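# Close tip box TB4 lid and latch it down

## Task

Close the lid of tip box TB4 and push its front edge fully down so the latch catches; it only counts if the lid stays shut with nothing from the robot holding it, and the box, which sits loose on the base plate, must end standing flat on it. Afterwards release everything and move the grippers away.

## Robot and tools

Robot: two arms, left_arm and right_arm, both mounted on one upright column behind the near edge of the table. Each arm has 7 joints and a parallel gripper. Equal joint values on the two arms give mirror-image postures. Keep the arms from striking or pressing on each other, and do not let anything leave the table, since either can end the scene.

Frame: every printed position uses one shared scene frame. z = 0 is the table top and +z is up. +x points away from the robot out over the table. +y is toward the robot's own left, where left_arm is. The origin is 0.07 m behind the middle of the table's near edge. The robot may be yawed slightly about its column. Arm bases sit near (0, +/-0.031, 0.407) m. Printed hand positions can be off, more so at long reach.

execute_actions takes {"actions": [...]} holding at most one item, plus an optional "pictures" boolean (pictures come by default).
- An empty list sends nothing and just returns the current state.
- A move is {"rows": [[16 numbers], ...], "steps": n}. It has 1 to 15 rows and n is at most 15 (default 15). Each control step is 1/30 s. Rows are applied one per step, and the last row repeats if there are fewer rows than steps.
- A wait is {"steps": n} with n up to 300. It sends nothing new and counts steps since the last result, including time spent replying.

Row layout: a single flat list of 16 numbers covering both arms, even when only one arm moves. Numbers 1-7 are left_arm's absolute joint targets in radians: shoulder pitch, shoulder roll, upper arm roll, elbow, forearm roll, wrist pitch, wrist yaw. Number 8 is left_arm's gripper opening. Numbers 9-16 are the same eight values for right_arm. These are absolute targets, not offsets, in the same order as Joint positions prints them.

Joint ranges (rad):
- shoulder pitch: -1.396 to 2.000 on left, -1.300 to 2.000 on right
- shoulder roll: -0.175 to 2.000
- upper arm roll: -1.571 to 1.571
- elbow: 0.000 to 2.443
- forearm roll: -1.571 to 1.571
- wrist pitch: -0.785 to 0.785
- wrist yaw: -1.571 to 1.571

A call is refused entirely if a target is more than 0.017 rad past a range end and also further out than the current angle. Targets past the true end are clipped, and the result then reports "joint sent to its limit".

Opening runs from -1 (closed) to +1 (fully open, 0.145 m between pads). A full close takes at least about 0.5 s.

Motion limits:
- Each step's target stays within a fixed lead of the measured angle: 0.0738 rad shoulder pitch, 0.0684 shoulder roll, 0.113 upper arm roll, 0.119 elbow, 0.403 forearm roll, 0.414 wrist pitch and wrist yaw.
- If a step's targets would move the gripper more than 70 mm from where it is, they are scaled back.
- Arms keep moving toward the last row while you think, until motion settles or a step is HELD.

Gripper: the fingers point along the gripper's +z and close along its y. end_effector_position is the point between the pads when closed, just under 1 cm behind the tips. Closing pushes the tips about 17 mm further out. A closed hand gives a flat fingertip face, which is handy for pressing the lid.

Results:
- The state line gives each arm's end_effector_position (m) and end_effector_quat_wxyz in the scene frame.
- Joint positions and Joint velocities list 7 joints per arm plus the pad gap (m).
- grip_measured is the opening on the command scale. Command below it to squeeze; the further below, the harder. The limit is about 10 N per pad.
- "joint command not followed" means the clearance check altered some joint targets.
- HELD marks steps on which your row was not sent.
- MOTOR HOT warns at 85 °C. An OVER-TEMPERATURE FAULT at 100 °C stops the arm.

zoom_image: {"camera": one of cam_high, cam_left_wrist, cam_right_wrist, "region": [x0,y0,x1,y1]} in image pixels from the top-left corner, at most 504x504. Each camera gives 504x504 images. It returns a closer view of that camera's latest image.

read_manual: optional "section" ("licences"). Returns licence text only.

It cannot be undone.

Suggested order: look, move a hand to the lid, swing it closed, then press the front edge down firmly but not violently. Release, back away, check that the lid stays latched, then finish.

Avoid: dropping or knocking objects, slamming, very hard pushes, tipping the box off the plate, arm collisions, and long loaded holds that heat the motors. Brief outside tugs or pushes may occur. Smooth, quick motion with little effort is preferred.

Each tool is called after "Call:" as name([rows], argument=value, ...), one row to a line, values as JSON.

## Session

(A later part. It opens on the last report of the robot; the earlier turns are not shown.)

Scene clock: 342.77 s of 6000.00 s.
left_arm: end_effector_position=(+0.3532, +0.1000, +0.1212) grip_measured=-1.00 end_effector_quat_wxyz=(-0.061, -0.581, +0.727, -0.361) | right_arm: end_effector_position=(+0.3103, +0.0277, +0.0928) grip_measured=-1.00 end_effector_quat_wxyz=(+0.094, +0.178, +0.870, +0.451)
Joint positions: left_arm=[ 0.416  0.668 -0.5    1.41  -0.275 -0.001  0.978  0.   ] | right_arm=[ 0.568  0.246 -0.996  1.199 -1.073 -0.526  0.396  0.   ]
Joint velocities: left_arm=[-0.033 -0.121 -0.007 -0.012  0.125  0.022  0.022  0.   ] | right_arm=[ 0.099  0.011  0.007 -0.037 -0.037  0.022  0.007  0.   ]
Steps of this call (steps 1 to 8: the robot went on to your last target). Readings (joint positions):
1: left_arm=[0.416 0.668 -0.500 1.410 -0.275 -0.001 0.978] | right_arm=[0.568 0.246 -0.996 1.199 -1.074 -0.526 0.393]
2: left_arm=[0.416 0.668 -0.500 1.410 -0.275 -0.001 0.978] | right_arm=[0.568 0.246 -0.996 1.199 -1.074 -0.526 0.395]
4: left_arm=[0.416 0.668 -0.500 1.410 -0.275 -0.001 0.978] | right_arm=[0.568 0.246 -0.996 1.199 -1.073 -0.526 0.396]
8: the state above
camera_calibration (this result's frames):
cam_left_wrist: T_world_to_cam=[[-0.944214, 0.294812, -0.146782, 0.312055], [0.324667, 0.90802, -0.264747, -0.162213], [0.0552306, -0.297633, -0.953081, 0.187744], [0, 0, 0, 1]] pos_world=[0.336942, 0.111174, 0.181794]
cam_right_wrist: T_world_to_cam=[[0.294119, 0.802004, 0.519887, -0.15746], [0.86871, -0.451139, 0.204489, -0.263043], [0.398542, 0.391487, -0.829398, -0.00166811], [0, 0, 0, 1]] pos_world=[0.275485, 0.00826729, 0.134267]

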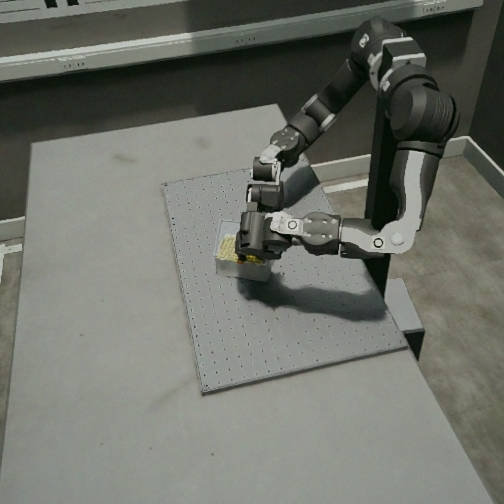

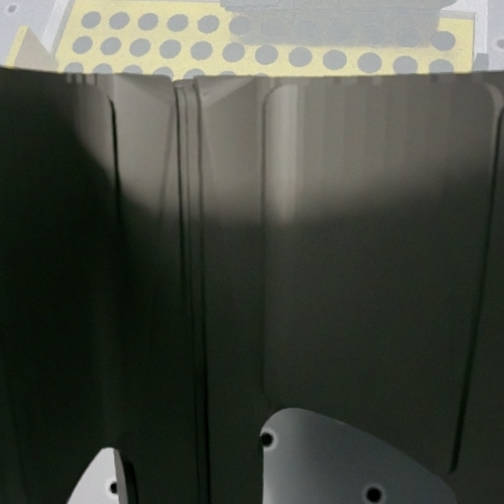

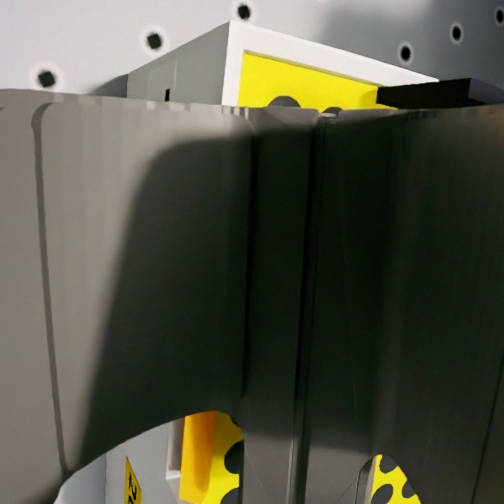

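Call:
execute_actions([
  {"rows":[[0.413,0.667,-0.5,1.41,-0.277,0,0.973,-1,0.565,0.252,-1.0,1.193,-1.09,-0.528,0.39,-1],[0.413,0.667,-0.5,1.41,-0.277,0,0.973,-1,0.565,0.255,-1.0,1.194,-1.09,-0.528,0.37,-1],[0.413,0.667,-0.5,1.41,-0.277,0,0.973,-1,0.565,0.258,-1.0,1.195,-1.09,-0.528,0.37,-1],[0.413,0.667,-0.5,1.41,-0.277,0,0.973,-1,0.565,0.261,-1.0,1.196,-1.09,-0.528,0.37,-1],[0.413,0.667,-0.5,1.41,-0.277,0,0.973,-1,0.565,0.264,-1.0,1.197,-1.09,-0.528,0.37,-1],[0.413,0.667,-0.5,1.41,-0.277,0,0.973,-1,0.565,0.267,-1.0,1.198,-1.09,-0.528,0.37,-1],[0.413,0.667,-0.5,1.41,-0.277,0,0.973,-1,0.565,0.27,-1.0,1.199,-1.09,-0.528,0.37,-1],[0.413,0.667,-0.5,1.41,-0.277,0,0.973,-1,0.565,0.273,-1.0,1.2,-1.09,-0.528,0.37,-1],[0.413,0.667,-0.5,1.41,-0.277,0,0.973,-1,0.565,0.276,-1.0,1.201,-1.09,-0.528,0.37,-1],[0.413,0.667,-0.5,1.41,-0.277,0,0.973,-1,0.565,0.279,-1.0,1.202,-1.09,-0.528,0.37,-1],[0.413,0.667,-0.5,1.41,-0.277,0,0.973,-1,0.565,0.282,-1.0,1.203,-1.09,-0.528,0.37,-1]],"steps":15},
])

Call:
zoom_image(camera="cam_high", region=[180, 170, 320, 310])

Scene clock: 361.27 s of 6000.00 s.
left_arm: end_effector_position=(+0.3532, +0.1000, +0.1212) grip_measured=-1.00 end_effector_quat_wxyz=(-0.061, -0.581, +0.727, -0.361) | right_arm: end_effector_position=(+0.3130, +0.0182, +0.0936) grip_measured=-1.00 end_effector_quat_wxyz=(+0.104, +0.177, +0.866, +0.455)
Joint positions: left_arm=[ 0.416  0.668 -0.5    1.41  -0.275 -0.001  0.978  0.   ] | right_arm=[ 0.569  0.278 -0.997  1.206 -1.08  -0.528  0.358  0.   ]
Joint velocities: left_arm=[-0.099 -0.033  0.012  0.012 -0.051  0.022 -0.007  0.   ] | right_arm=[-0.143  0.033 -0.007 -0.027  0.007 -0.037  0.022  0.   ]
Steps of this call (steps 1 to 15: the robot went on to your last target; steps 16 to 90: nothing new was sent; then 15.00 s passed at rest; steps 91 to 105: all 15 steps of this action). Readings (joint positions):
91: left_arm=[0.416 0.668 -0.500 1.410 -0.275 -0.001 0.978] | right_arm=[0.569 0.247 -0.996 1.199 -1.076 -0.526 0.389]
92: left_arm=[0.416 0.668 -0.500 1.410 -0.275 -0.001 0.978] | right_arm=[0.569 0.249 -0.997 1.199 -1.080 -0.526 0.381]
94: left_arm=[0.416 0.668 -0.500 1.410 -0.275 -0.001 0.978] | right_arm=[0.569 0.257 -0.997 1.199 -1.081 -0.527 0.369]
98: left_arm=[0.416 0.668 -0.500 1.410 -0.275 -0.001 0.978] | right_arm=[0.569 0.267 -0.997 1.202 -1.081 -0.528 0.362]
105: the state above
camera_calibration (this result's frames):
cam_left_wrist: T_world_to_cam=[[-0.944214, 0.294812, -0.146782, 0.312055], [0.324667, 0.90802, -0.264747, -0.162213], [0.0552306, -0.297633, -0.953081, 0.187744], [0, 0, 0, 1]] pos_world=[0.336942, 0.111174, 0.181794]
cam_right_wrist: T_world_to_cam=[[0.290247, 0.796223, 0.530834, -0.150803], [0.860673, -0.459692, 0.218919, -0.268504], [0.418329, 0.393334, -0.818712, -0.0055971], [0, 0, 0, 1]] pos_world=[0.277206, -0.00115507, 0.13425]

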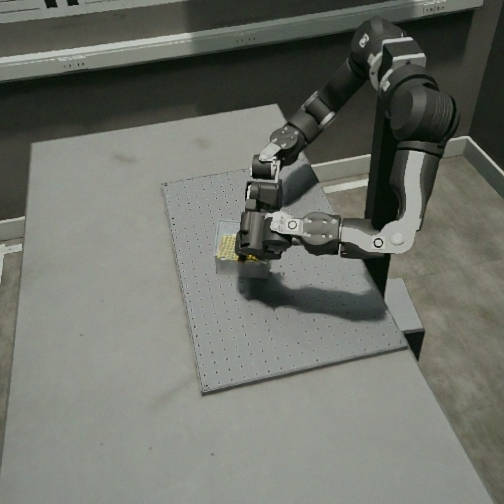

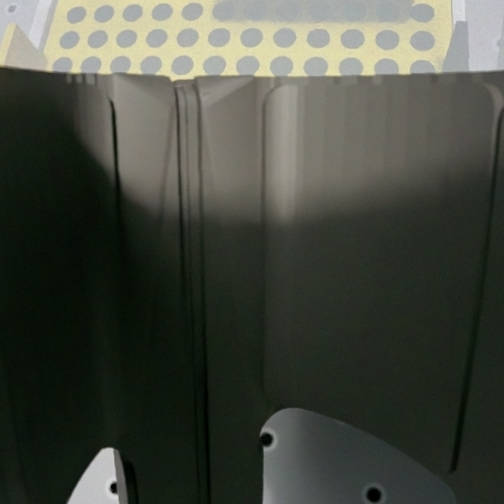

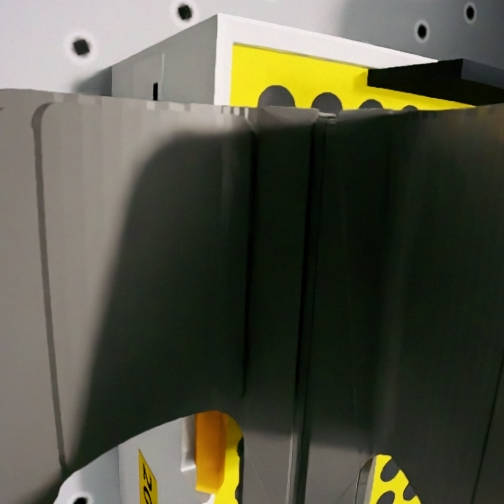

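Region (180, 170, 320, 310) of cam_high's 504x504 image, scaled by 3.600, with more detail than that image has.

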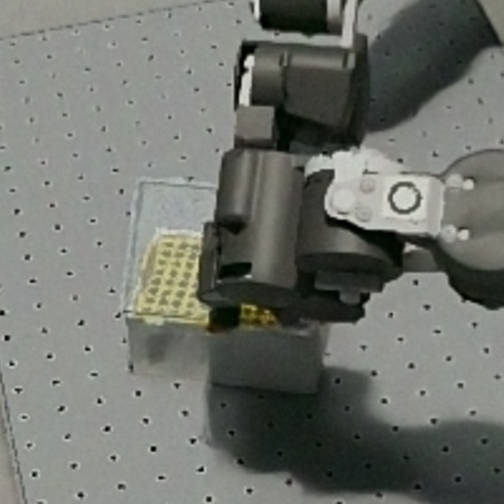

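Call:
execute_actions([
  {"rows":[[0.413,0.667,-0.5,1.41,-0.277,0,0.973,-1,0.57,0.28,-1.0,1.206,-1.09,-0.528,0.34,-1],[0.413,0.667,-0.5,1.41,-0.277,0,0.973,-1,0.57,0.28,-1.0,1.206,-1.09,-0.528,0.32,-1],[0.413,0.667,-0.5,1.41,-0.277,0,0.973,-1,0.57,0.28,-1.0,1.206,-1.09,-0.528,0.3,-1],[0.413,0.667,-0.5,1.41,-0.277,0,0.973,-1,0.57,0.28,-1.0,1.206,-1.09,-0.528,0.29,-1],[0.413,0.667,-0.5,1.41,-0.277,0,0.973,-1,0.571,0.283,-1.0,1.208,-1.09,-0.528,0.29,-1],[0.413,0.667,-0.5,1.41,-0.277,0,0.973,-1,0.572,0.286,-1.0,1.21,-1.09,-0.528,0.29,-1],[0.413,0.667,-0.5,1.41,-0.277,0,0.973,-1,0.573,0.29,-1.0,1.212,-1.09,-0.528,0.29,-1],[0.413,0.667,-0.5,1.41,-0.277,0,0.973,-1,0.574,0.294,-1.0,1.214,-1.09,-0.528,0.29,-1],[0.413,0.667,-0.5,1.41,-0.277,0,0.973,-1,0.575,0.298,-1.0,1.216,-1.09,-0.528,0.29,-1],[0.413,0.667,-0.5,1.41,-0.277,0,0.973,-1,0.576,0.302,-1.0,1.218,-1.09,-0.528,0.29,-1],[0.413,0.667,-0.5,1.41,-0.277,0,0.973,-1,0.577,0.306,-1.0,1.22,-1.09,-0.528,0.29,-1],[0.413,0.667,-0.5,1.41,-0.277,0,0.973,-1,0.578,0.31,-1.0,1.222,-1.09,-0.528,0.29,-1],[0.413,0.667,-0.5,1.41,-0.277,0,0.973,-1,0.579,0.314,-1.0,1.224,-1.09,-0.528,0.29,-1]],"steps":15},
])

Call:
zoom_image(camera="cam_high", region=[180, 170, 320, 310])

Scene clock: 378.73 s of 6000.00 s.
left_arm: end_effector_position=(+0.3532, +0.1000, +0.1212) grip_measured=-1.00 end_effector_quat_wxyz=(-0.061, -0.581, +0.727, -0.361) | right_arm: end_effector_position=(+0.3185, +0.0095, +0.1010) grip_measured=-1.00 end_effector_quat_wxyz=(+0.121, +0.172, +0.858, +0.469)
Joint positions: left_arm=[ 0.416  0.668 -0.5    1.41  -0.275 -0.001  0.978  0.   ] | right_arm=[ 0.576  0.315 -0.998  1.22  -1.089 -0.528  0.297  0.   ]
Joint velocities: left_arm=[ 0.011 -0.011  0.002  0.002  0.007  0.037  0.022  0.   ] | right_arm=[-0.077 -0.011 -0.012  0.002  0.037  0.022 -0.022  0.   ]
Steps of this call (steps 1 to 15: the robot went on to your last target; steps 16 to 90: nothing new was sent; then 13.97 s passed at rest; steps 91 to 105: all 15 steps of this action). Readings (joint positions):
91: left_arm=[0.416 0.668 -0.500 1.410 -0.275 -0.001 0.978] | right_arm=[0.569 0.278 -0.997 1.206 -1.082 -0.528 0.352]
92: left_arm=[0.416 0.668 -0.500 1.410 -0.275 -0.001 0.978] | right_arm=[0.569 0.279 -0.998 1.206 -1.086 -0.528 0.342]
94: left_arm=[0.416 0.668 -0.500 1.410 -0.275 -0.001 0.978] | right_arm=[0.569 0.280 -0.998 1.206 -1.088 -0.528 0.313]
98: left_arm=[0.416 0.668 -0.500 1.410 -0.275 -0.001 0.978] | right_arm=[0.569 0.292 -0.998 1.210 -1.088 -0.528 0.297]
105: the state above
camera_calibration (this result's frames):
cam_left_wrist: T_world_to_cam=[[-0.944214, 0.294812, -0.146782, 0.312055], [0.324667, 0.90802, -0.264747, -0.162213], [0.0552306, -0.297633, -0.953081, 0.187744], [0, 0, 0, 1]] pos_world=[0.336942, 0.111174, 0.181794]
cam_right_wrist: T_world_to_cam=[[0.27314, 0.78069, 0.562065, -0.146904], [0.847774, -0.471474, 0.242881, -0.277096], [0.454614, 0.410164, -0.790627, -0.0128955], [0, 0, 0, 1]] pos_world=[0.280902, -0.010668, 0.139675]

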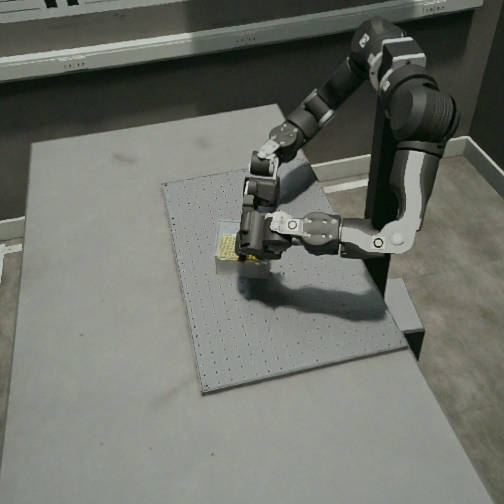

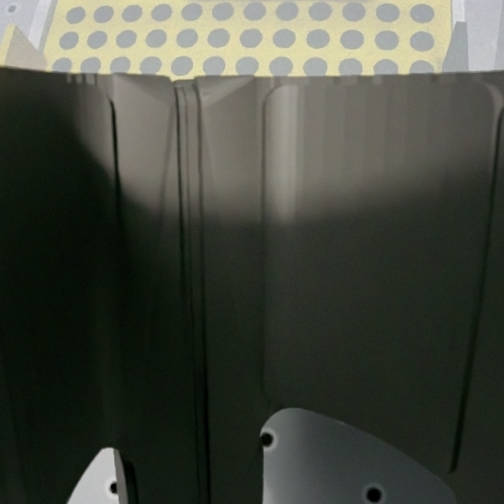

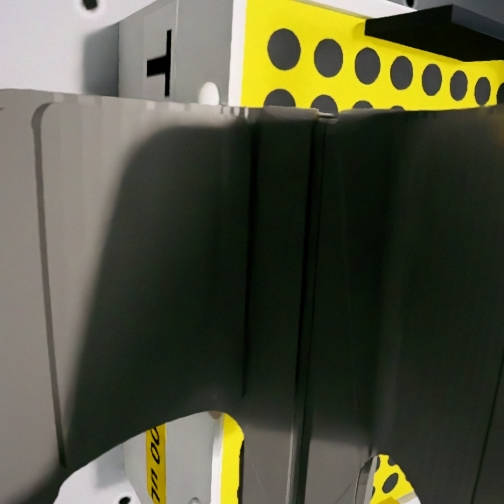

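Region (180, 170, 320, 310) of cam_high's 504x504 image, scaled by 3.600, with more detail than that image has.

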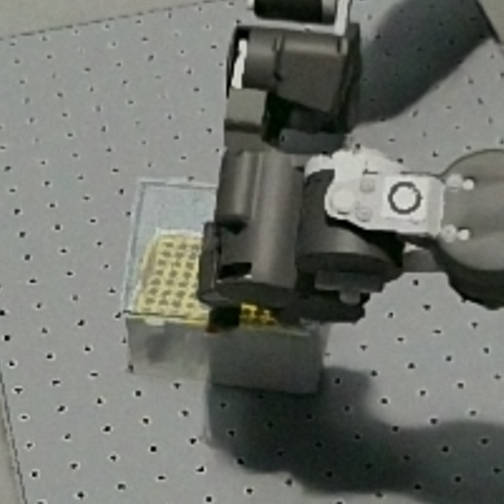

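Call:
execute_actions([
  {"rows":[[0.415,0.675,-0.5,1.405,-0.27,0,0.976,-1,0.579,0.314,-1.0,1.224,-1.09,-0.528,0.29,-1],[0.417,0.69,-0.5,1.398,-0.255,0,0.98,-1,0.579,0.314,-1.0,1.224,-1.09,-0.528,0.29,-1],[0.42,0.71,-0.5,1.39,-0.235,0,0.99,-1,0.579,0.314,-1.0,1.224,-1.09,-0.528,0.29,-1],[0.422,0.735,-0.5,1.383,-0.215,0,1.0,-1,0.579,0.314,-1.0,1.224,-1.09,-0.528,0.29,-1],[0.425,0.765,-0.5,1.375,-0.19,0,1.015,-1,0.579,0.314,-1.0,1.224,-1.09,-0.528,0.29,-1],[0.428,0.795,-0.5,1.367,-0.165,0,1.03,-1,0.579,0.314,-1.0,1.224,-1.09,-0.528,0.29,-1],[0.431,0.825,-0.5,1.358,-0.14,0,1.045,-1,0.579,0.314,-1.0,1.224,-1.09,-0.528,0.29,-1],[0.434,0.855,-0.5,1.35,-0.115,0,1.06,-1,0.579,0.314,-1.0,1.224,-1.09,-0.528,0.29,-1],[0.437,0.885,-0.5,1.342,-0.09,0,1.075,-1,0.579,0.314,-1.0,1.224,-1.09,-0.528,0.29,-1],[0.439,0.915,-0.5,1.335,-0.07,0,1.087,-1,0.579,0.314,-1.0,1.224,-1.09,-0.528,0.29,-1],[0.441,0.94,-0.5,1.33,-0.05,0,1.095,-1,0.579,0.314,-1.0,1.224,-1.09,-0.528,0.29,-1],[0.441,0.96,-0.5,1.33,-0.04,0,1.1,-1,0.579,0.314,-1.0,1.224,-1.09,-0.528,0.29,-1],[0.441,0.97,-0.5,1.33,-0.04,0,1.1,-1,0.579,0.314,-1.0,1.224,-1.09,-0.528,0.29,-1]],"steps":15},
])

Call:
zoom_image(camera="cam_high", region=[190, 180, 300, 290])

Scene clock: 398.00 s of 6000.00 s.
left_arm: end_effector_position=(+0.3479, +0.2132, +0.1362) grip_measured=-1.00 end_effector_quat_wxyz=(+0.057, +0.663, -0.690, +0.284) | right_arm: end_effector_position=(+0.3185, +0.0095, +0.1010) grip_measured=-1.00 end_effector_quat_wxyz=(+0.121, +0.172, +0.858, +0.469)
Joint positions: left_arm=[ 0.442  0.977 -0.498  1.329 -0.046 -0.     1.092  0.   ] | right_arm=[ 0.576  0.315 -0.998  1.22  -1.089 -0.528  0.297  0.   ]
Joint velocities: left_arm=[-0.099 -0.253  0.002 -0.002  0.095 -0.007 -0.037 -0.   ] | right_arm=[-0.033  0.011 -0.007 -0.012 -0.022 -0.066  0.022  0.   ]
Steps of this call (steps 1 to 15: the robot went on to your last target; steps 16 to 90: nothing new was sent; then 15.77 s passed at rest; steps 91 to 105: all 15 steps of this action). Readings (joint positions):
91: left_arm=[0.416 0.670 -0.500 1.410 -0.273 -0.001 0.978] | right_arm=[0.576 0.315 -0.998 1.220 -1.089 -0.528 0.297]
92: left_arm=[0.416 0.678 -0.500 1.407 -0.264 -0.001 0.978] | right_arm=[0.576 0.315 -0.998 1.220 -1.089 -0.528 0.297]
94: left_arm=[0.418 0.725 -0.501 1.390 -0.233 -0.001 0.986] | right_arm=[0.576 0.315 -0.998 1.220 -1.089 -0.528 0.297]
98: left_arm=[0.432 0.855 -0.500 1.353 -0.147 -0.001 1.036] | right_arm=[0.576 0.315 -0.998 1.220 -1.089 -0.528 0.297]
105: the state above
camera_calibration (this result's frames):
cam_left_wrist: T_world_to_cam=[[-0.9885, 0.149871, 0.0201835, 0.299457], [0.142578, 0.96813, -0.205901, -0.216794], [-0.0503987, -0.200655, -0.978365, 0.255599], [0, 0, 0, 1]] pos_world=[0.339805, 0.216292, 0.199387]
cam_right_wrist: T_world_to_cam=[[0.27314, 0.78069, 0.562065, -0.146904], [0.847774, -0.471474, 0.242881, -0.277096], [0.454614, 0.410164, -0.790627, -0.0128955], [0, 0, 0, 1]] pos_world=[0.280902, -0.010668, 0.139675]

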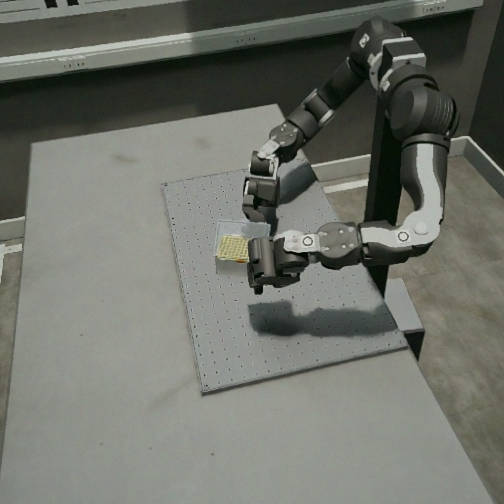

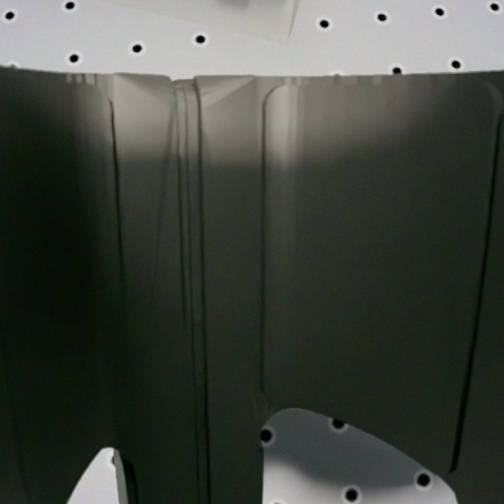

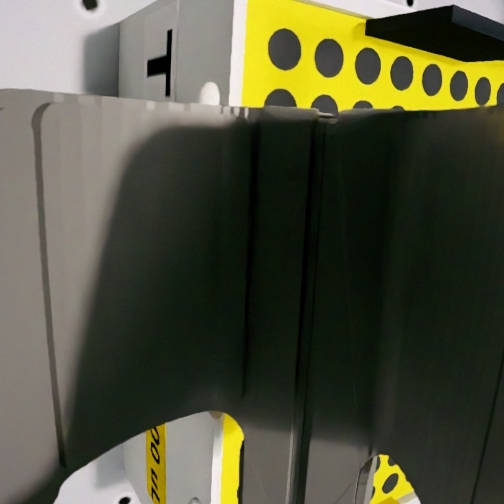

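Region (190, 180, 300, 290) of cam_high's 504x504 image, scaled by 4.582, with more detail than that image has.

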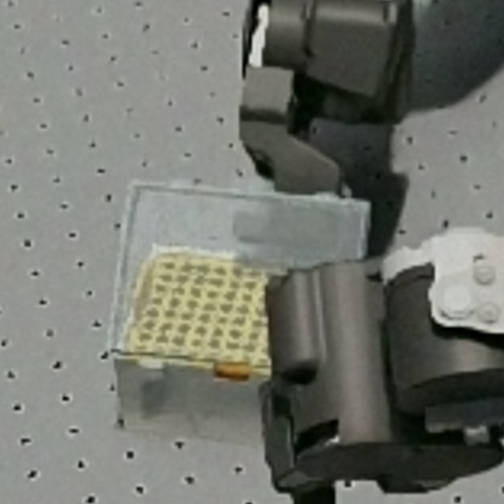

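Call:
execute_actions([
  {"rows":[[0.441,0.97,-0.5,1.33,-0.04,0,1.1,-1,0.574,0.314,-1.0,1.222,-1.09,-0.528,0.295,-1],[0.441,0.97,-0.5,1.33,-0.04,0,1.1,-1,0.571,0.314,-1.0,1.222,-1.09,-0.528,0.295,-1],[0.441,0.97,-0.5,1.33,-0.04,0,1.1,-1,0.568,0.314,-1.0,1.222,-1.09,-0.528,0.295,-1],[0.441,0.97,-0.5,1.33,-0.04,0,1.1,-1,0.565,0.314,-1.0,1.222,-1.09,-0.528,0.295,-1],[0.441,0.97,-0.5,1.33,-0.04,0,1.1,-1,0.562,0.314,-1.0,1.222,-1.09,-0.528,0.295,-1],[0.441,0.97,-0.5,1.33,-0.04,0,1.1,-1,0.559,0.314,-1.0,1.222,-1.09,-0.528,0.295,-1],[0.441,0.97,-0.5,1.33,-0.04,0,1.1,-1,0.556,0.314,-1.0,1.222,-1.09,-0.528,0.295,-1],[0.441,0.97,-0.5,1.33,-0.04,0,1.1,-1,0.553,0.314,-1.0,1.222,-1.09,-0.528,0.295,-1],[0.441,0.97,-0.5,1.33,-0.04,0,1.1,-1,0.55,0.314,-1.0,1.222,-1.09,-0.528,0.295,-1],[0.441,0.97,-0.5,1.33,-0.04,0,1.1,-1,0.547,0.314,-1.0,1.222,-1.09,-0.528,0.295,-1],[0.441,0.97,-0.5,1.33,-0.04,0,1.1,-1,0.544,0.314,-1.0,1.222,-1.09,-0.528,0.295,-1],[0.441,0.97,-0.5,1.33,-0.04,0,1.1,-1,0.541,0.314,-1.0,1.222,-1.09,-0.528,0.295,-1],[0.441,0.97,-0.5,1.33,-0.04,0,1.1,-1,0.538,0.314,-1.0,1.222,-1.09,-0.528,0.295,-1],[0.441,0.97,-0.5,1.33,-0.04,0,1.1,-1,0.535,0.314,-1.0,1.222,-1.09,-0.528,0.295,-1]],"steps":15},
])

Call:
zoom_image(camera="cam_high", region=[190, 180, 300, 290])

Scene clock: 415.43 s of 6000.00 s.
left_arm: end_effector_position=(+0.3474, +0.2092, +0.1359) grip_measured=-1.00 end_effector_quat_wxyz=(+0.063, +0.662, -0.690, +0.287) | right_arm: end_effector_position=(+0.3060, +0.0110, +0.0883) grip_measured=-1.00 end_effector_quat_wxyz=(+0.103, +0.182, +0.859, +0.468)
Joint positions: left_arm=[ 0.442  0.969 -0.498  1.33  -0.041 -0.     1.094  0.   ] | right_arm=[ 0.535  0.315 -0.998  1.22  -1.089 -0.528  0.297  0.   ]
Joint velocities: left_arm=[ 0.033 -0.033 -0.017 -0.007 -0.022 -0.022  0.051 -0.   ] | right_arm=[-0.033 -0.033 -0.032 -0.007 -0.022  0.022 -0.007 -0.   ]
Steps of this call (steps 1 to 15: the robot went on to your last target; steps 16 to 90: nothing new was sent; then 13.93 s passed at rest; steps 91 to 105: all 15 steps of this action). Readings (joint positions):
91: left_arm=[0.442 0.969 -0.498 1.330 -0.041 -0.000 1.094] | right_arm=[0.576 0.315 -0.998 1.220 -1.089 -0.528 0.297]
92: left_arm=[0.442 0.969 -0.498 1.330 -0.041 -0.000 1.094] | right_arm=[0.575 0.315 -0.998 1.220 -1.089 -0.528 0.297]
94: left_arm=[0.442 0.969 -0.498 1.330 -0.041 -0.000 1.094] | right_arm=[0.570 0.315 -0.998 1.220 -1.089 -0.528 0.297]
98: left_arm=[0.442 0.969 -0.498 1.330 -0.041 -0.000 1.094] | right_arm=[0.555 0.315 -0.998 1.220 -1.089 -0.528 0.297]
105: the state above
camera_calibration (this result's frames):
cam_left_wrist: T_world_to_cam=[[-0.987677, 0.155017, 0.0215572, 0.298025], [0.146681, 0.964875, -0.217948, -0.212], [-0.0545857, -0.2121, -0.975722, 0.257923], [0, 0, 0, 1]] pos_world=[0.339528, 0.21306, 0.199032]
cam_right_wrist: T_world_to_cam=[[0.295553, 0.777985, 0.554425, -0.143695], [0.856793, -0.472563, 0.206374, -0.262213], [0.422556, 0.414033, -0.80624, -0.00669541], [0, 0, 0, 1]] pos_world=[0.269961, -0.0093474, 0.128384]

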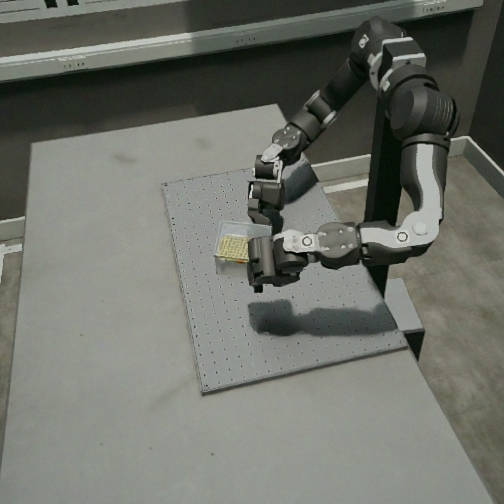

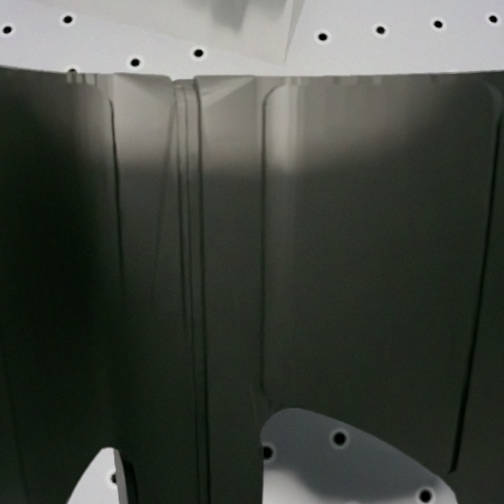

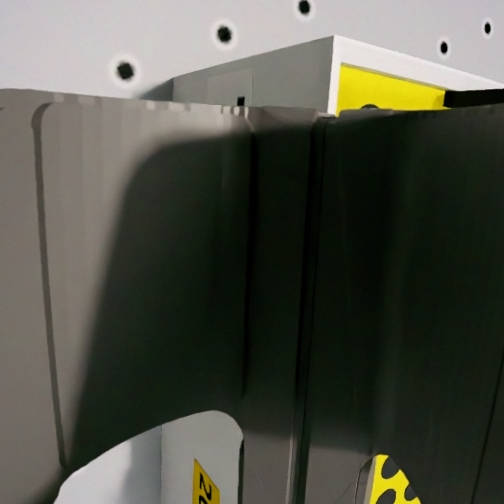

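Region (190, 180, 300, 290) of cam_high's 504x504 image, scaled by 4.582, with more detail than that image has.

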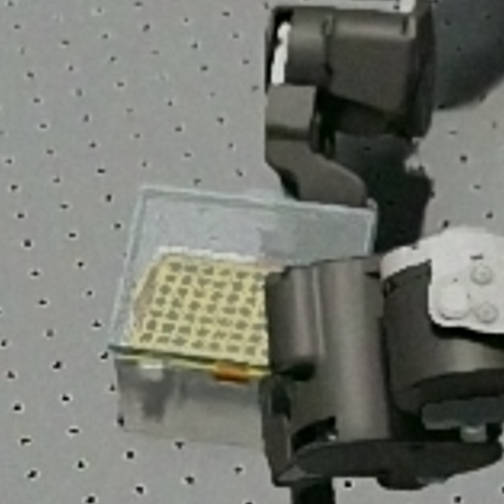

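Call:
execute_actions([
  {"rows":[[0.441,0.97,-0.5,1.33,-0.04,0,1.1,-1,0.535,0.317,-1.0,1.222,-1.09,-0.528,0.3,-1],[0.441,0.97,-0.5,1.33,-0.04,0,1.1,-1,0.535,0.32,-1.0,1.222,-1.09,-0.528,0.305,-1],[0.441,0.97,-0.5,1.33,-0.04,0,1.1,-1,0.535,0.322,-1.0,1.222,-1.09,-0.528,0.312,-1],[0.441,0.97,-0.5,1.33,-0.04,0,1.1,-1,0.535,0.324,-1.0,1.222,-1.09,-0.528,0.319,-1],[0.441,0.97,-0.5,1.33,-0.04,0,1.1,-1,0.535,0.326,-1.0,1.222,-1.09,-0.528,0.326,-1],[0.441,0.97,-0.5,1.33,-0.04,0,1.1,-1,0.535,0.328,-1.0,1.222,-1.09,-0.528,0.333,-1],[0.441,0.97,-0.5,1.33,-0.04,0,1.1,-1,0.535,0.33,-1.0,1.222,-1.09,-0.528,0.34,-1],[0.441,0.97,-0.5,1.33,-0.04,0,1.1,-1,0.535,0.332,-1.0,1.222,-1.09,-0.528,0.347,-1],[0.441,0.97,-0.5,1.33,-0.04,0,1.1,-1,0.535,0.334,-1.0,1.222,-1.09,-0.528,0.354,-1],[0.441,0.97,-0.5,1.33,-0.04,0,1.1,-1,0.535,0.336,-1.0,1.222,-1.09,-0.528,0.361,-1],[0.441,0.97,-0.5,1.33,-0.04,0,1.1,-1,0.535,0.338,-1.0,1.222,-1.09,-0.528,0.368,-1],[0.441,0.97,-0.5,1.33,-0.04,0,1.1,-1,0.535,0.34,-1.0,1.222,-1.09,-0.528,0.375,-1],[0.441,0.97,-0.5,1.33,-0.04,0,1.1,-1,0.535,0.342,-1.0,1.222,-1.09,-0.528,0.382,-1],[0.441,0.97,-0.5,1.33,-0.04,0,1.1,-1,0.535,0.344,-1.0,1.222,-1.09,-0.528,0.39,-1]],"steps":15},
], pictures=false)

Call:
execute_actions([
  {"steps":8},
])

Call:
zoom_image(camera="cam_high", region=[190, 180, 300, 290])

Scene clock: 438.87 s of 6000.00 s.
left_arm: end_effector_position=(+0.3474, +0.2092, +0.1359) grip_measured=-1.00 end_effector_quat_wxyz=(+0.063, +0.662, -0.690, +0.287) | right_arm: end_effector_position=(+0.3039, -0.0094, +0.0723) grip_measured=-1.00 end_effector_quat_wxyz=(+0.100, +0.192, +0.882, +0.419)
Joint positions: left_arm=[ 0.442  0.969 -0.498  1.33  -0.041 -0.     1.094  0.   ] | right_arm=[ 0.535  0.344 -0.998  1.22  -1.089 -0.528  0.38   0.   ]
Joint velocities: left_arm=[-0.011  0.077 -0.007 -0.007 -0.022 -0.051  0.051  0.   ] | right_arm=[-0.011 -0.011  0.017 -0.017 -0.007 -0.066  0.11  -0.   ]
Steps of this call (steps 1 to 15: the robot went on to your last target; steps 16 to 90: nothing new was sent; then 19.93 s passed at rest; steps 91 to 105: all 15 steps of this action). Readings (joint positions):
91: left_arm=[0.442 0.969 -0.498 1.330 -0.041 -0.000 1.094] | right_arm=[0.535 0.315 -0.998 1.220 -1.089 -0.528 0.297]
92: left_arm=[0.442 0.969 -0.498 1.330 -0.041 -0.000 1.094] | right_arm=[0.535 0.317 -0.998 1.220 -1.089 -0.528 0.297]
94: left_arm=[0.442 0.969 -0.498 1.330 -0.041 -0.000 1.094] | right_arm=[0.535 0.323 -0.998 1.220 -1.089 -0.528 0.306]
98: left_arm=[0.442 0.969 -0.498 1.330 -0.041 -0.000 1.094] | right_arm=[0.535 0.331 -0.998 1.220 -1.089 -0.528 0.334]
105: the state above

Scene clock: 439.13 s of 6000.00 s.
left_arm: end_effector_position=(+0.3474, +0.2092, +0.1359) grip_measured=-1.00 end_effector_quat_wxyz=(+0.063, +0.662, -0.690, +0.287) | right_arm: end_effector_position=(+0.3037, -0.0100, +0.0717) grip_measured=-1.00 end_effector_quat_wxyz=(+0.099, +0.192, +0.883, +0.417)
Joint positions: left_arm=[ 0.442  0.969 -0.498  1.33  -0.041 -0.     1.094  0.   ] | right_arm=[ 0.535  0.344 -0.998  1.22  -1.089 -0.528  0.384  0.   ]
Joint velocities: left_arm=[-0.011 -0.033  0.002  0.002 -0.037 -0.066  0.037  0.   ] | right_arm=[ 0.011  0.011  0.002  0.017 -0.022  0.022  0.022  0.   ]
Steps of this call (steps 1 to 8: the robot went on to your last target). Readings (joint positions):
1: left_arm=[0.442 0.969 -0.498 1.330 -0.041 -0.000 1.094] | right_arm=[0.535 0.344 -0.998 1.220 -1.089 -0.528 0.382]
2: left_arm=[0.442 0.969 -0.498 1.330 -0.041 -0.000 1.094] | right_arm=[0.535 0.344 -0.998 1.220 -1.089 -0.528 0.383]
4: left_arm=[0.442 0.969 -0.498 1.330 -0.041 -0.000 1.094] | right_arm=[0.535 0.344 -0.998 1.220 -1.089 -0.528 0.384]
8: the state above
camera_calibration (this result's frames):
cam_left_wrist: T_world_to_cam=[[-0.987677, 0.155017, 0.0215572, 0.298025], [0.146681, 0.964875, -0.217948, -0.212], [-0.0545857, -0.2121, -0.975722, 0.257923], [0, 0, 0, 1]] pos_world=[0.339528, 0.21306, 0.199032]
cam_right_wrist: T_world_to_cam=[[0.328568, 0.826375, 0.457327, -0.120083], [0.857934, -0.463623, 0.221367, -0.268043], [0.394959, 0.319622, -0.861307, 0.000874583], [0, 0, 0, 1]] pos_world=[0.269073, -0.0253171, 0.115006]

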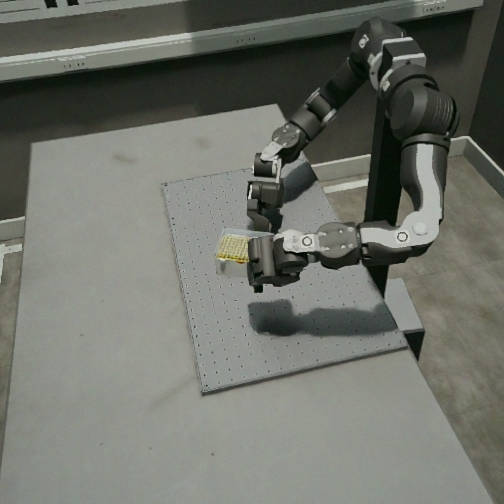

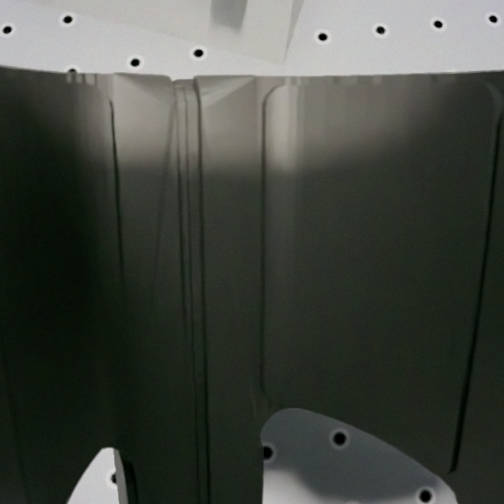

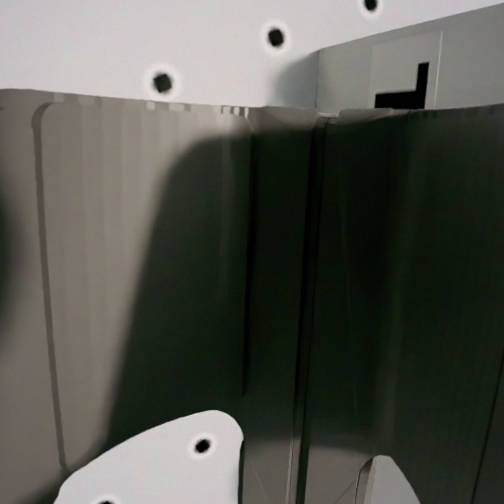

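Region (190, 180, 300, 290) of cam_high's 504x504 image, scaled by 4.582, with more detail than that image has.

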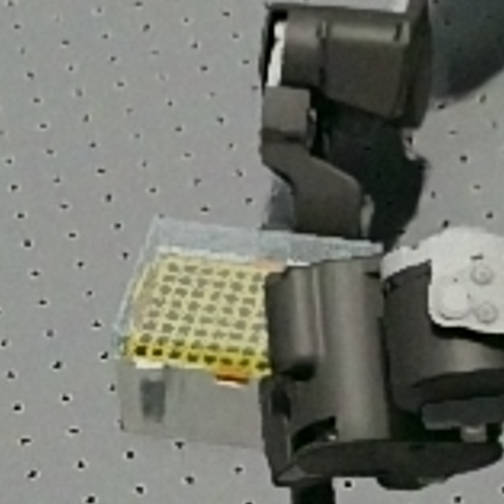

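Call:
execute_actions([
  {"rows":[[0.441,0.97,-0.5,1.33,-0.04,0,1.1,-1,0.545,0.355,-1.005,1.22,-1.08,-0.525,0.4,-1],[0.441,0.97,-0.5,1.33,-0.04,0,1.1,-1,0.565,0.368,-1.01,1.218,-1.07,-0.52,0.42,-1],[0.441,0.97,-0.5,1.33,-0.04,0,1.1,-1,0.595,0.378,-1.02,1.214,-1.055,-0.513,0.445,-1],[0.441,0.97,-0.5,1.33,-0.04,0,1.1,-1,0.63,0.385,-1.03,1.21,-1.04,-0.506,0.475,-1],[0.441,0.97,-0.5,1.33,-0.04,0,1.1,-1,0.67,0.385,-1.04,1.205,-1.02,-0.498,0.51,-1],[0.441,0.97,-0.5,1.33,-0.04,0,1.1,-1,0.71,0.385,-1.05,1.2,-1.0,-0.49,0.545,-1],[0.441,0.97,-0.5,1.33,-0.04,0,1.1,-1,0.75,0.38,-1.06,1.195,-0.98,-0.482,0.58,-1],[0.441,0.97,-0.5,1.33,-0.04,0,1.1,-1,0.79,0.37,-1.075,1.19,-0.955,-0.473,0.62,-1],[0.441,0.97,-0.5,1.33,-0.04,0,1.1,-1,0.83,0.355,-1.09,1.183,-0.93,-0.464,0.66,-1],[0.441,0.97,-0.5,1.33,-0.04,0,1.1,-1,0.865,0.335,-1.105,1.175,-0.905,-0.455,0.7,-1],[0.441,0.97,-0.5,1.33,-0.04,0,1.1,-1,0.895,0.31,-1.12,1.167,-0.875,-0.445,0.745,-1],[0.441,0.97,-0.5,1.33,-0.04,0,1.1,-1,0.92,0.28,-1.135,1.158,-0.845,-0.435,0.79,-1],[0.441,0.97,-0.5,1.33,-0.04,0,1.1,-1,0.94,0.25,-1.15,1.148,-0.815,-0.425,0.83,-1],[0.441,0.97,-0.5,1.33,-0.04,0,1.1,-1,0.955,0.22,-1.16,1.138,-0.79,-0.416,0.87,-1],[0.441,0.97,-0.5,1.33,-0.04,0,1.1,-1,0.965,0.19,-1.17,1.128,-0.765,-0.408,0.905,-1]],"steps":15},
], pictures=false)

Call:
execute_actions([
  {"rows":[[0.441,0.97,-0.5,1.33,-0.04,0,1.1,-1,0.97,0.16,-1.18,1.118,-0.74,-0.4,0.935,-1],[0.441,0.97,-0.5,1.33,-0.04,0,1.1,-1,0.97,0.135,-1.187,1.109,-0.72,-0.393,0.96,-1],[0.441,0.97,-0.5,1.33,-0.04,0,1.1,-1,0.97,0.112,-1.193,1.102,-0.705,-0.388,0.98,-1],[0.441,0.97,-0.5,1.33,-0.04,0,1.1,-1,0.97,0.094,-1.197,1.096,-0.694,-0.384,0.996,-1],[0.441,0.97,-0.5,1.33,-0.04,0,1.1,-1,0.97,0.081,-1.2,1.092,-0.686,-0.381,1.006,-1],[0.441,0.97,-0.5,1.33,-0.04,0,1.1,-1,0.969,0.074,-1.2,1.089,-0.682,-0.379,1.012,-1]],"steps":15},
])

Call:
zoom_image(camera="cam_high", region=[190, 180, 300, 290])

Scene clock: 488.60 s of 6000.00 s.
left_arm: end_effector_position=(+0.3474, +0.2092, +0.1359) grip_measured=-1.00 end_effector_quat_wxyz=(+0.063, +0.662, -0.690, +0.287) | right_arm: end_effector_position=(+0.3689, +0.0053, +0.1458) grip_measured=-1.00 end_effector_quat_wxyz=(+0.124, +0.185, +0.931, +0.289)
Joint positions: left_arm=[ 0.442  0.969 -0.498  1.33  -0.041 -0.     1.094  0.   ] | right_arm=[ 0.965  0.19  -1.164  1.133 -0.799 -0.421  0.85   0.   ]
Joint velocities: left_arm=[-0.033  0.011 -0.012  0.002  0.022  0.007 -0.007  0.   ] | right_arm=[ 0.275 -0.868 -0.232 -0.198  0.608  0.183  0.872 -0.   ]
Steps of this call (steps 1 to 15: the robot went on to your last target; steps 16 to 90: nothing new was sent; then 45.97 s passed at rest; steps 91 to 105: all 15 steps of this action). Readings (joint positions):
91: left_arm=[0.442 0.969 -0.498 1.330 -0.041 -0.000 1.094] | right_arm=[0.538 0.347 -1.003 1.220 -1.085 -0.528 0.387]
92: left_arm=[0.442 0.969 -0.498 1.330 -0.041 -0.000 1.094] | right_arm=[0.549 0.357 -1.012 1.220 -1.078 -0.527 0.398]
94: left_arm=[0.442 0.969 -0.498 1.330 -0.041 -0.000 1.094] | right_arm=[0.608 0.386 -1.033 1.211 -1.056 -0.521 0.443]
98: left_arm=[0.442 0.969 -0.498 1.330 -0.041 -0.000 1.094] | right_arm=[0.797 0.379 -1.065 1.192 -0.987 -0.483 0.571]
105: the state above

Scene clock: 489.10 s of 6000.00 s.
left_arm: end_effector_position=(+0.3474, +0.2092, +0.1359) grip_measured=-1.00 end_effector_quat_wxyz=(+0.063, +0.662, -0.690, +0.287) | right_arm: end_effector_position=(+0.3406, +0.0385, +0.1354) grip_measured=-1.00 end_effector_quat_wxyz=(+0.053, +0.191, +0.946, +0.257)
Joint positions: left_arm=[ 0.442  0.969 -0.498  1.33  -0.041 -0.     1.094  0.   ] | right_arm=[ 0.97   0.075 -1.199  1.09  -0.683 -0.382  1.006  0.   ]
Joint velocities: left_arm=[-0.077 -0.011  0.002 -0.012 -0.066 -0.037  0.007 -0.   ] | right_arm=[-0.033  0.011 -0.022 -0.012  0.022 -0.022 -0.022 -0.   ]
Steps of this call (steps 1 to 15: all 15 steps of this action). Readings (joint positions):
1: left_arm=[0.442 0.969 -0.498 1.330 -0.041 -0.000 1.094] | right_arm=[0.972 0.159 -1.174 1.124 -0.772 -0.412 0.884]
2: left_arm=[0.442 0.969 -0.498 1.330 -0.041 -0.000 1.094] | right_arm=[0.973 0.132 -1.181 1.115 -0.749 -0.405 0.914]
4: left_arm=[0.442 0.969 -0.498 1.330 -0.041 -0.000 1.094] | right_arm=[0.971 0.091 -1.195 1.101 -0.712 -0.394 0.963]
8: left_arm=[0.442 0.969 -0.498 1.330 -0.041 -0.000 1.094] | right_arm=[0.970 0.070 -1.199 1.094 -0.684 -0.384 1.000]
15: the state above
camera_calibration (this result's frames):
cam_left_wrist: T_world_to_cam=[[-0.987677, 0.155017, 0.0215572, 0.298025], [0.146681, 0.964875, -0.217948, -0.212], [-0.0545857, -0.2121, -0.975722, 0.257923], [0, 0, 0, 1]] pos_world=[0.339528, 0.21306, 0.199032]
cam_right_wrist: T_world_to_cam=[[0.344618, 0.930903, 0.121068, -0.165347], [0.906147, -0.363564, 0.216145, -0.310879], [0.245226, 0.0352182, -0.968826, 0.102257], [0, 0, 0, 1]] pos_world=[0.313607, 0.037297, 0.186282]

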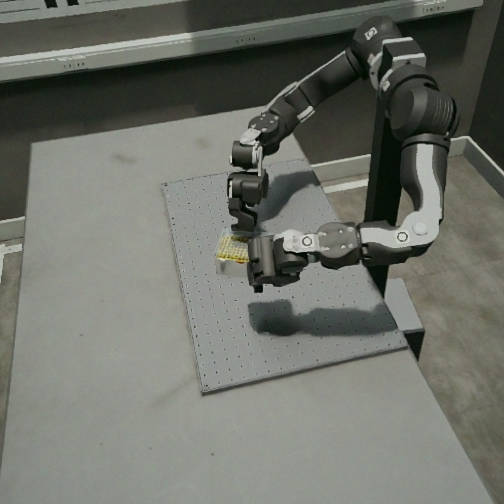

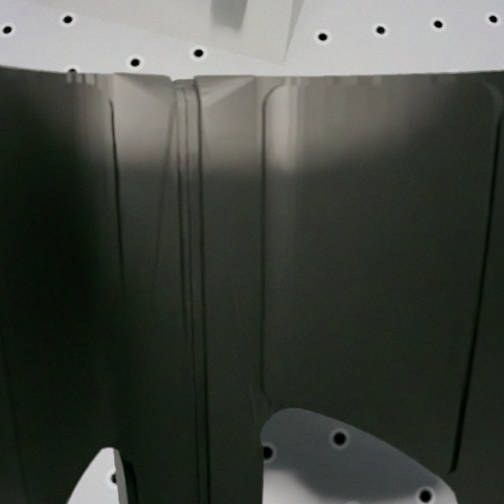

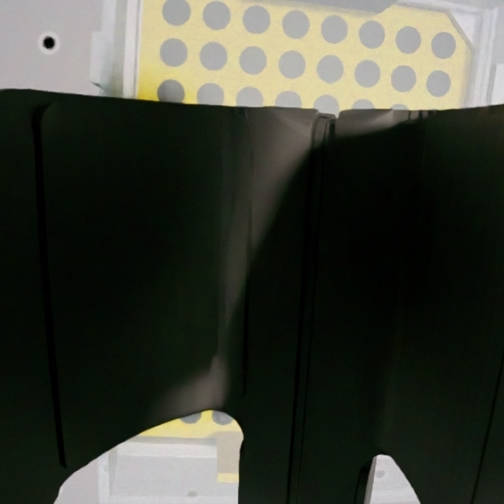

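Region (190, 180, 300, 290) of cam_high's 504x504 image, scaled by 4.582, with more detail than that image has.

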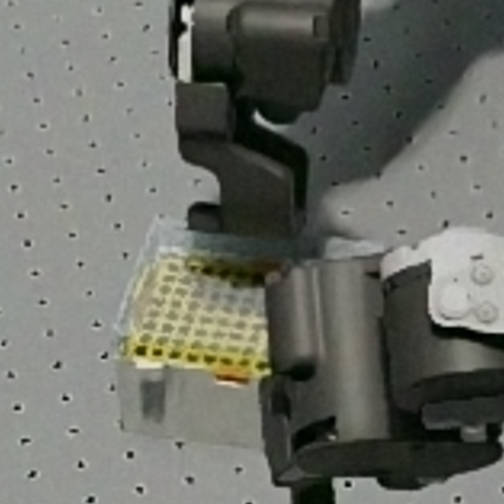

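Call:
execute_actions([
  {"rows":[[0.441,0.97,-0.5,1.33,-0.04,0,1.1,-1,0.966,0.076,-1.2,1.084,-0.686,-0.381,1.008,-1],[0.441,0.97,-0.5,1.33,-0.04,0,1.1,-1,0.962,0.077,-1.2,1.077,-0.693,-0.384,1.001,-1],[0.441,0.97,-0.5,1.33,-0.04,0,1.1,-1,0.958,0.077,-1.2,1.07,-0.699,-0.387,0.995,-1],[0.441,0.97,-0.5,1.33,-0.04,0,1.1,-1,0.954,0.077,-1.2,1.063,-0.706,-0.39,0.988,-1],[0.441,0.97,-0.5,1.33,-0.04,0,1.1,-1,0.95,0.076,-1.2,1.056,-0.712,-0.393,0.982,-1],[0.441,0.97,-0.5,1.33,-0.04,0,1.1,-1,0.946,0.074,-1.2,1.049,-0.718,-0.396,0.975,-1],[0.441,0.97,-0.5,1.33,-0.04,0,1.1,-1,0.942,0.072,-1.2,1.042,-0.725,-0.399,0.969,-1],[0.441,0.97,-0.5,1.33,-0.04,0,1.1,-1,0.938,0.07,-1.2,1.035,-0.731,-0.402,0.962,-1],[0.441,0.97,-0.5,1.33,-0.04,0,1.1,-1,0.934,0.068,-1.2,1.028,-0.738,-0.405,0.956,-1],[0.441,0.97,-0.5,1.33,-0.04,0,1.1,-1,0.931,0.066,-1.2,1.022,-0.743,-0.408,0.95,-1],[0.441,0.97,-0.5,1.33,-0.04,0,1.1,-1,0.928,0.064,-1.2,1.016,-0.748,-0.411,0.945,-1],[0.441,0.97,-0.5,1.33,-0.04,0,1.1,-1,0.925,0.062,-1.2,1.01,-0.753,-0.413,0.94,-1],[0.441,0.97,-0.5,1.33,-0.04,0,1.1,-1,0.922,0.06,-1.2,1.004,-0.758,-0.416,0.934,-1]],"steps":15},
])

Call:
zoom_image(camera="cam_high", region=[190, 180, 300, 290])

Scene clock: 517.20 s of 6000.00 s.
left_arm: end_effector_position=(+0.3474, +0.2092, +0.1359) grip_measured=-1.00 end_effector_quat_wxyz=(+0.063, +0.662, -0.690, +0.287) | right_arm: end_effector_position=(+0.3416, +0.0301, +0.1080) grip_measured=-1.00 end_effector_quat_wxyz=(+0.052, +0.201, +0.947, +0.247)
Joint positions: left_arm=[ 0.442  0.969 -0.498  1.33  -0.041 -0.     1.094  0.   ] | right_arm=[ 0.922  0.061 -1.199  1.005 -0.755 -0.412  0.943  0.   ]
Joint velocities: left_arm=[ 0.033 -0.055 -0.007  0.012 -0.022  0.037 -0.007 -0.   ] | right_arm=[ 0.077  0.011  0.007  0.002 -0.066 -0.066 -0.022 -0.   ]
Steps of this call (steps 1 to 15: the robot went on to your last target; steps 16 to 90: nothing new was sent; then 24.60 s passed at rest; steps 91 to 105: all 15 steps of this action). Readings (joint positions):
91: left_arm=[0.442 0.969 -0.498 1.330 -0.041 -0.000 1.094] | right_arm=[0.970 0.075 -1.199 1.089 -0.683 -0.382 1.006]
92: left_arm=[0.442 0.969 -0.498 1.330 -0.041 -0.000 1.094] | right_arm=[0.969 0.075 -1.199 1.083 -0.686 -0.382 1.006]
94: left_arm=[0.442 0.969 -0.498 1.330 -0.041 -0.000 1.094] | right_arm=[0.958 0.076 -1.199 1.067 -0.697 -0.384 0.999]
98: left_arm=[0.442 0.969 -0.498 1.330 -0.041 -0.000 1.094] | right_arm=[0.941 0.074 -1.199 1.038 -0.722 -0.396 0.977]
105: the state above
camera_calibration (this result's frames):
cam_left_wrist: T_world_to_cam=[[-0.987677, 0.155017, 0.0215572, 0.298025], [0.146681, 0.964875, -0.217948, -0.212], [-0.0545857, -0.2121, -0.975722, 0.257923], [0, 0, 0, 1]] pos_world=[0.339528, 0.21306, 0.199032]
cam_right_wrist: T_world_to_cam=[[0.363094, 0.926437, 0.099386, -0.15844], [0.901518, -0.37626, 0.213762, -0.306752], [0.235432, 0.0119823, -0.971817, 0.0800833], [0, 0, 0, 1]] pos_world=[0.315217, 0.0304065, 0.159145]

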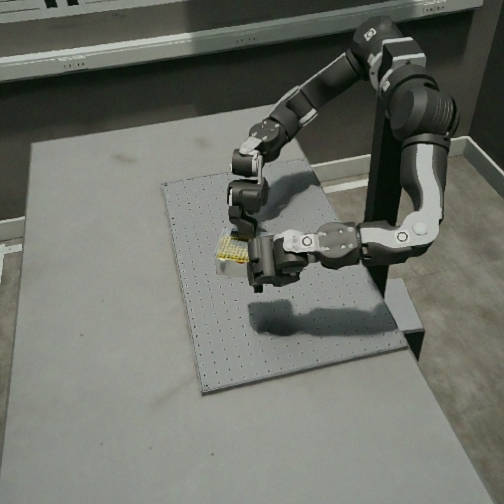

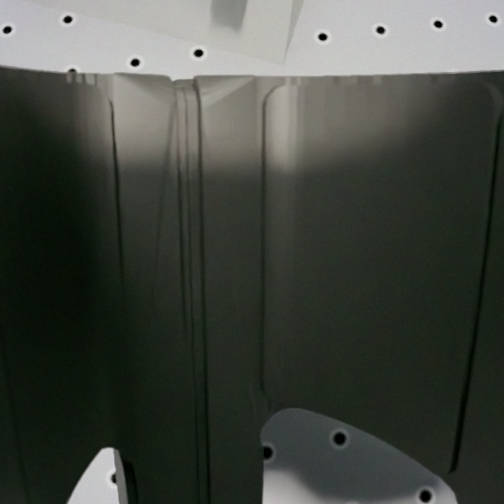

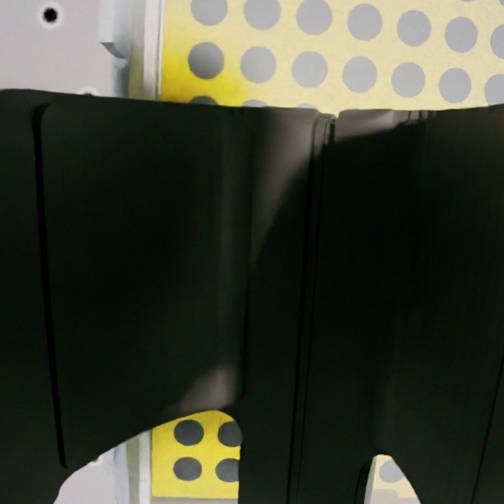

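Region (190, 180, 300, 290) of cam_high's 504x504 image, scaled by 4.582, with more detail than that image has.

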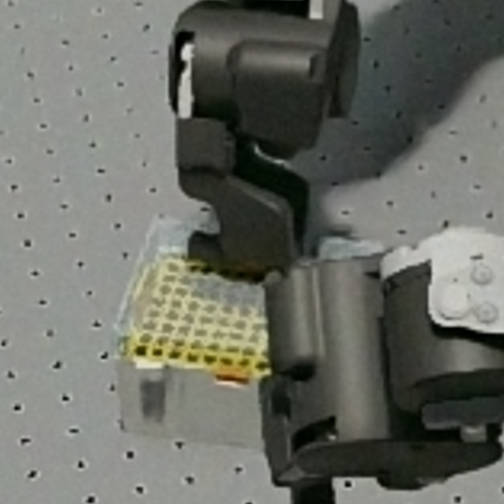

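Call:
execute_actions([
  {"rows":[[0.441,0.97,-0.5,1.33,-0.04,0,1.1,-1,0.92,0.059,-1.2,1.001,-0.761,-0.417,0.931,-1],[0.441,0.97,-0.5,1.33,-0.04,0,1.1,-1,0.918,0.058,-1.2,0.997,-0.764,-0.419,0.928,-1],[0.441,0.97,-0.5,1.33,-0.04,0,1.1,-1,0.916,0.057,-1.2,0.994,-0.767,-0.42,0.924,-1],[0.441,0.97,-0.5,1.33,-0.04,0,1.1,-1,0.914,0.056,-1.2,0.99,-0.771,-0.422,0.921,-1],[0.441,0.97,-0.5,1.33,-0.04,0,1.1,-1,0.912,0.054,-1.2,0.987,-0.774,-0.423,0.918,-1],[0.441,0.97,-0.5,1.33,-0.04,0,1.1,-1,0.91,0.053,-1.2,0.983,-0.777,-0.425,0.914,-1],[0.441,0.97,-0.5,1.33,-0.04,0,1.1,-1,0.908,0.052,-1.2,0.98,-0.78,-0.426,0.911,-1],[0.441,0.97,-0.5,1.33,-0.04,0,1.1,-1,0.906,0.051,-1.2,0.976,-0.783,-0.428,0.908,-1],[0.441,0.97,-0.5,1.33,-0.04,0,1.1,-1,0.904,0.05,-1.2,0.973,-0.787,-0.429,0.904,-1],[0.441,0.97,-0.5,1.33,-0.04,0,1.1,-1,0.902,0.048,-1.2,0.969,-0.79,-0.431,0.901,-1],[0.441,0.97,-0.5,1.33,-0.04,0,1.1,-1,0.9,0.047,-1.2,0.966,-0.793,-0.432,0.898,-1],[0.441,0.97,-0.5,1.33,-0.04,0,1.1,-1,0.898,0.046,-1.2,0.962,-0.796,-0.434,0.895,-1]],"steps":15},
])

Call:
zoom_image(camera="cam_high", region=[190, 180, 300, 290])

Scene clock: 546.67 s of 6000.00 s.
left_arm: end_effector_position=(+0.3474, +0.2092, +0.1359) grip_measured=-1.00 end_effector_quat_wxyz=(+0.063, +0.662, -0.690, +0.287) | right_arm: end_effector_position=(+0.3446, +0.0339, +0.1041) grip_measured=-1.00 end_effector_quat_wxyz=(+0.058, +0.196, +0.944, +0.258)
Joint positions: left_arm=[ 0.442  0.969 -0.498  1.33  -0.041 -0.     1.094  0.   ] | right_arm=[ 0.913  0.046 -1.196  0.97  -0.787 -0.431  0.892  0.   ]
Joint velocities: left_arm=[-0.099 -0.055 -0.007 -0.027  0.051 -0.022 -0.022 -0.   ] | right_arm=[-0.011 -0.011  0.017 -0.007 -0.007 -0.007 -0.037  0.   ]
Steps of this call (steps 1 to 15: the robot went on to your last target; steps 16 to 90: nothing new was sent; then 25.97 s passed at rest; steps 91 to 105: all 15 steps of this action). Readings (joint positions):
91: left_arm=[0.442 0.969 -0.498 1.330 -0.041 -0.000 1.094] | right_arm=[0.922 0.061 -1.199 1.004 -0.757 -0.413 0.939]
92: left_arm=[0.442 0.969 -0.498 1.330 -0.041 -0.000 1.094] | right_arm=[0.922 0.060 -1.199 1.001 -0.759 -0.415 0.937]
94: left_arm=[0.442 0.969 -0.498 1.330 -0.041 -0.000 1.094] | right_arm=[0.920 0.058 -1.199 0.995 -0.764 -0.418 0.930]
98: left_arm=[0.442 0.969 -0.498 1.330 -0.041 -0.000 1.094] | right_arm=[0.917 0.051 -1.199 0.983 -0.775 -0.423 0.913]
105: the state above
camera_calibration (this result's frames):
cam_left_wrist: T_world_to_cam=[[-0.987677, 0.155017, 0.0215572, 0.298025], [0.146681, 0.964875, -0.217948, -0.212], [-0.0545857, -0.2121, -0.975722, 0.257923], [0, 0, 0, 1]] pos_world=[0.339528, 0.21306, 0.199032]
cam_right_wrist: T_world_to_cam=[[0.354945, 0.92666, 0.12376, -0.162407], [0.90026, -0.374484, 0.222022, -0.307653], [0.252085, 0.0326103, -0.967155, 0.0686046], [0, 0, 0, 1]] pos_world=[0.317319, 0.033047, 0.154757]

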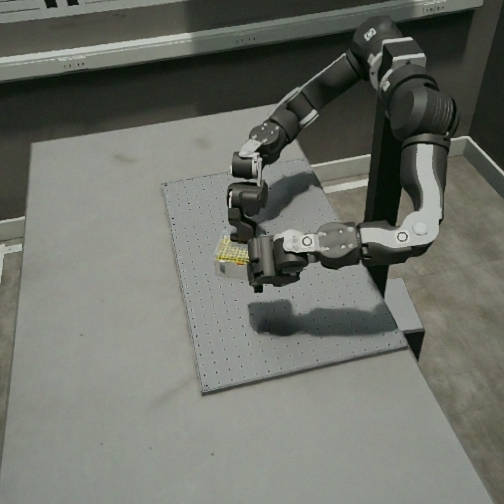

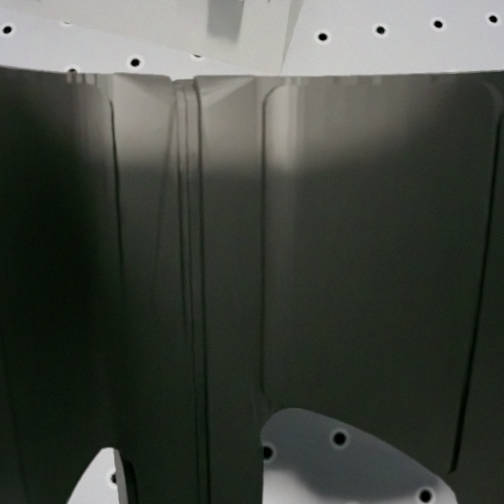

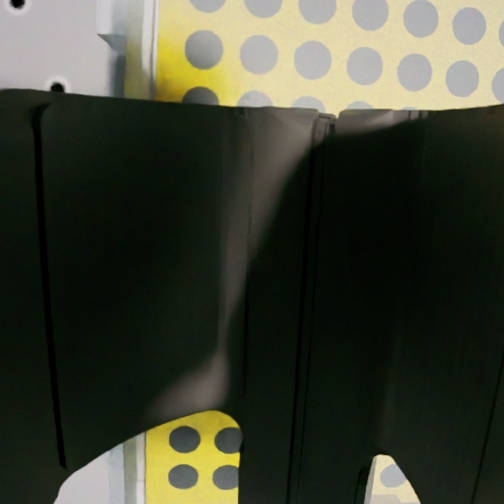

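Region (190, 180, 300, 290) of cam_high's 504x504 image, scaled by 4.582, with more detail than that image has.

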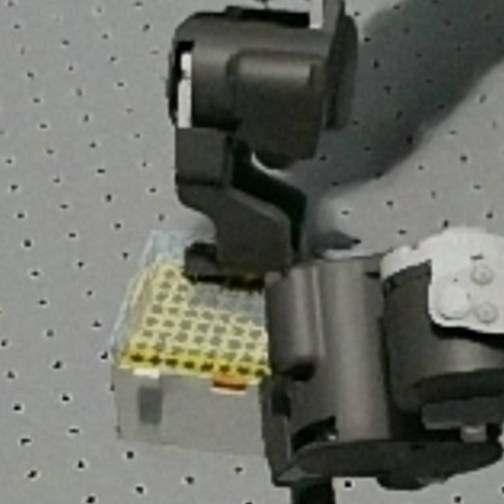

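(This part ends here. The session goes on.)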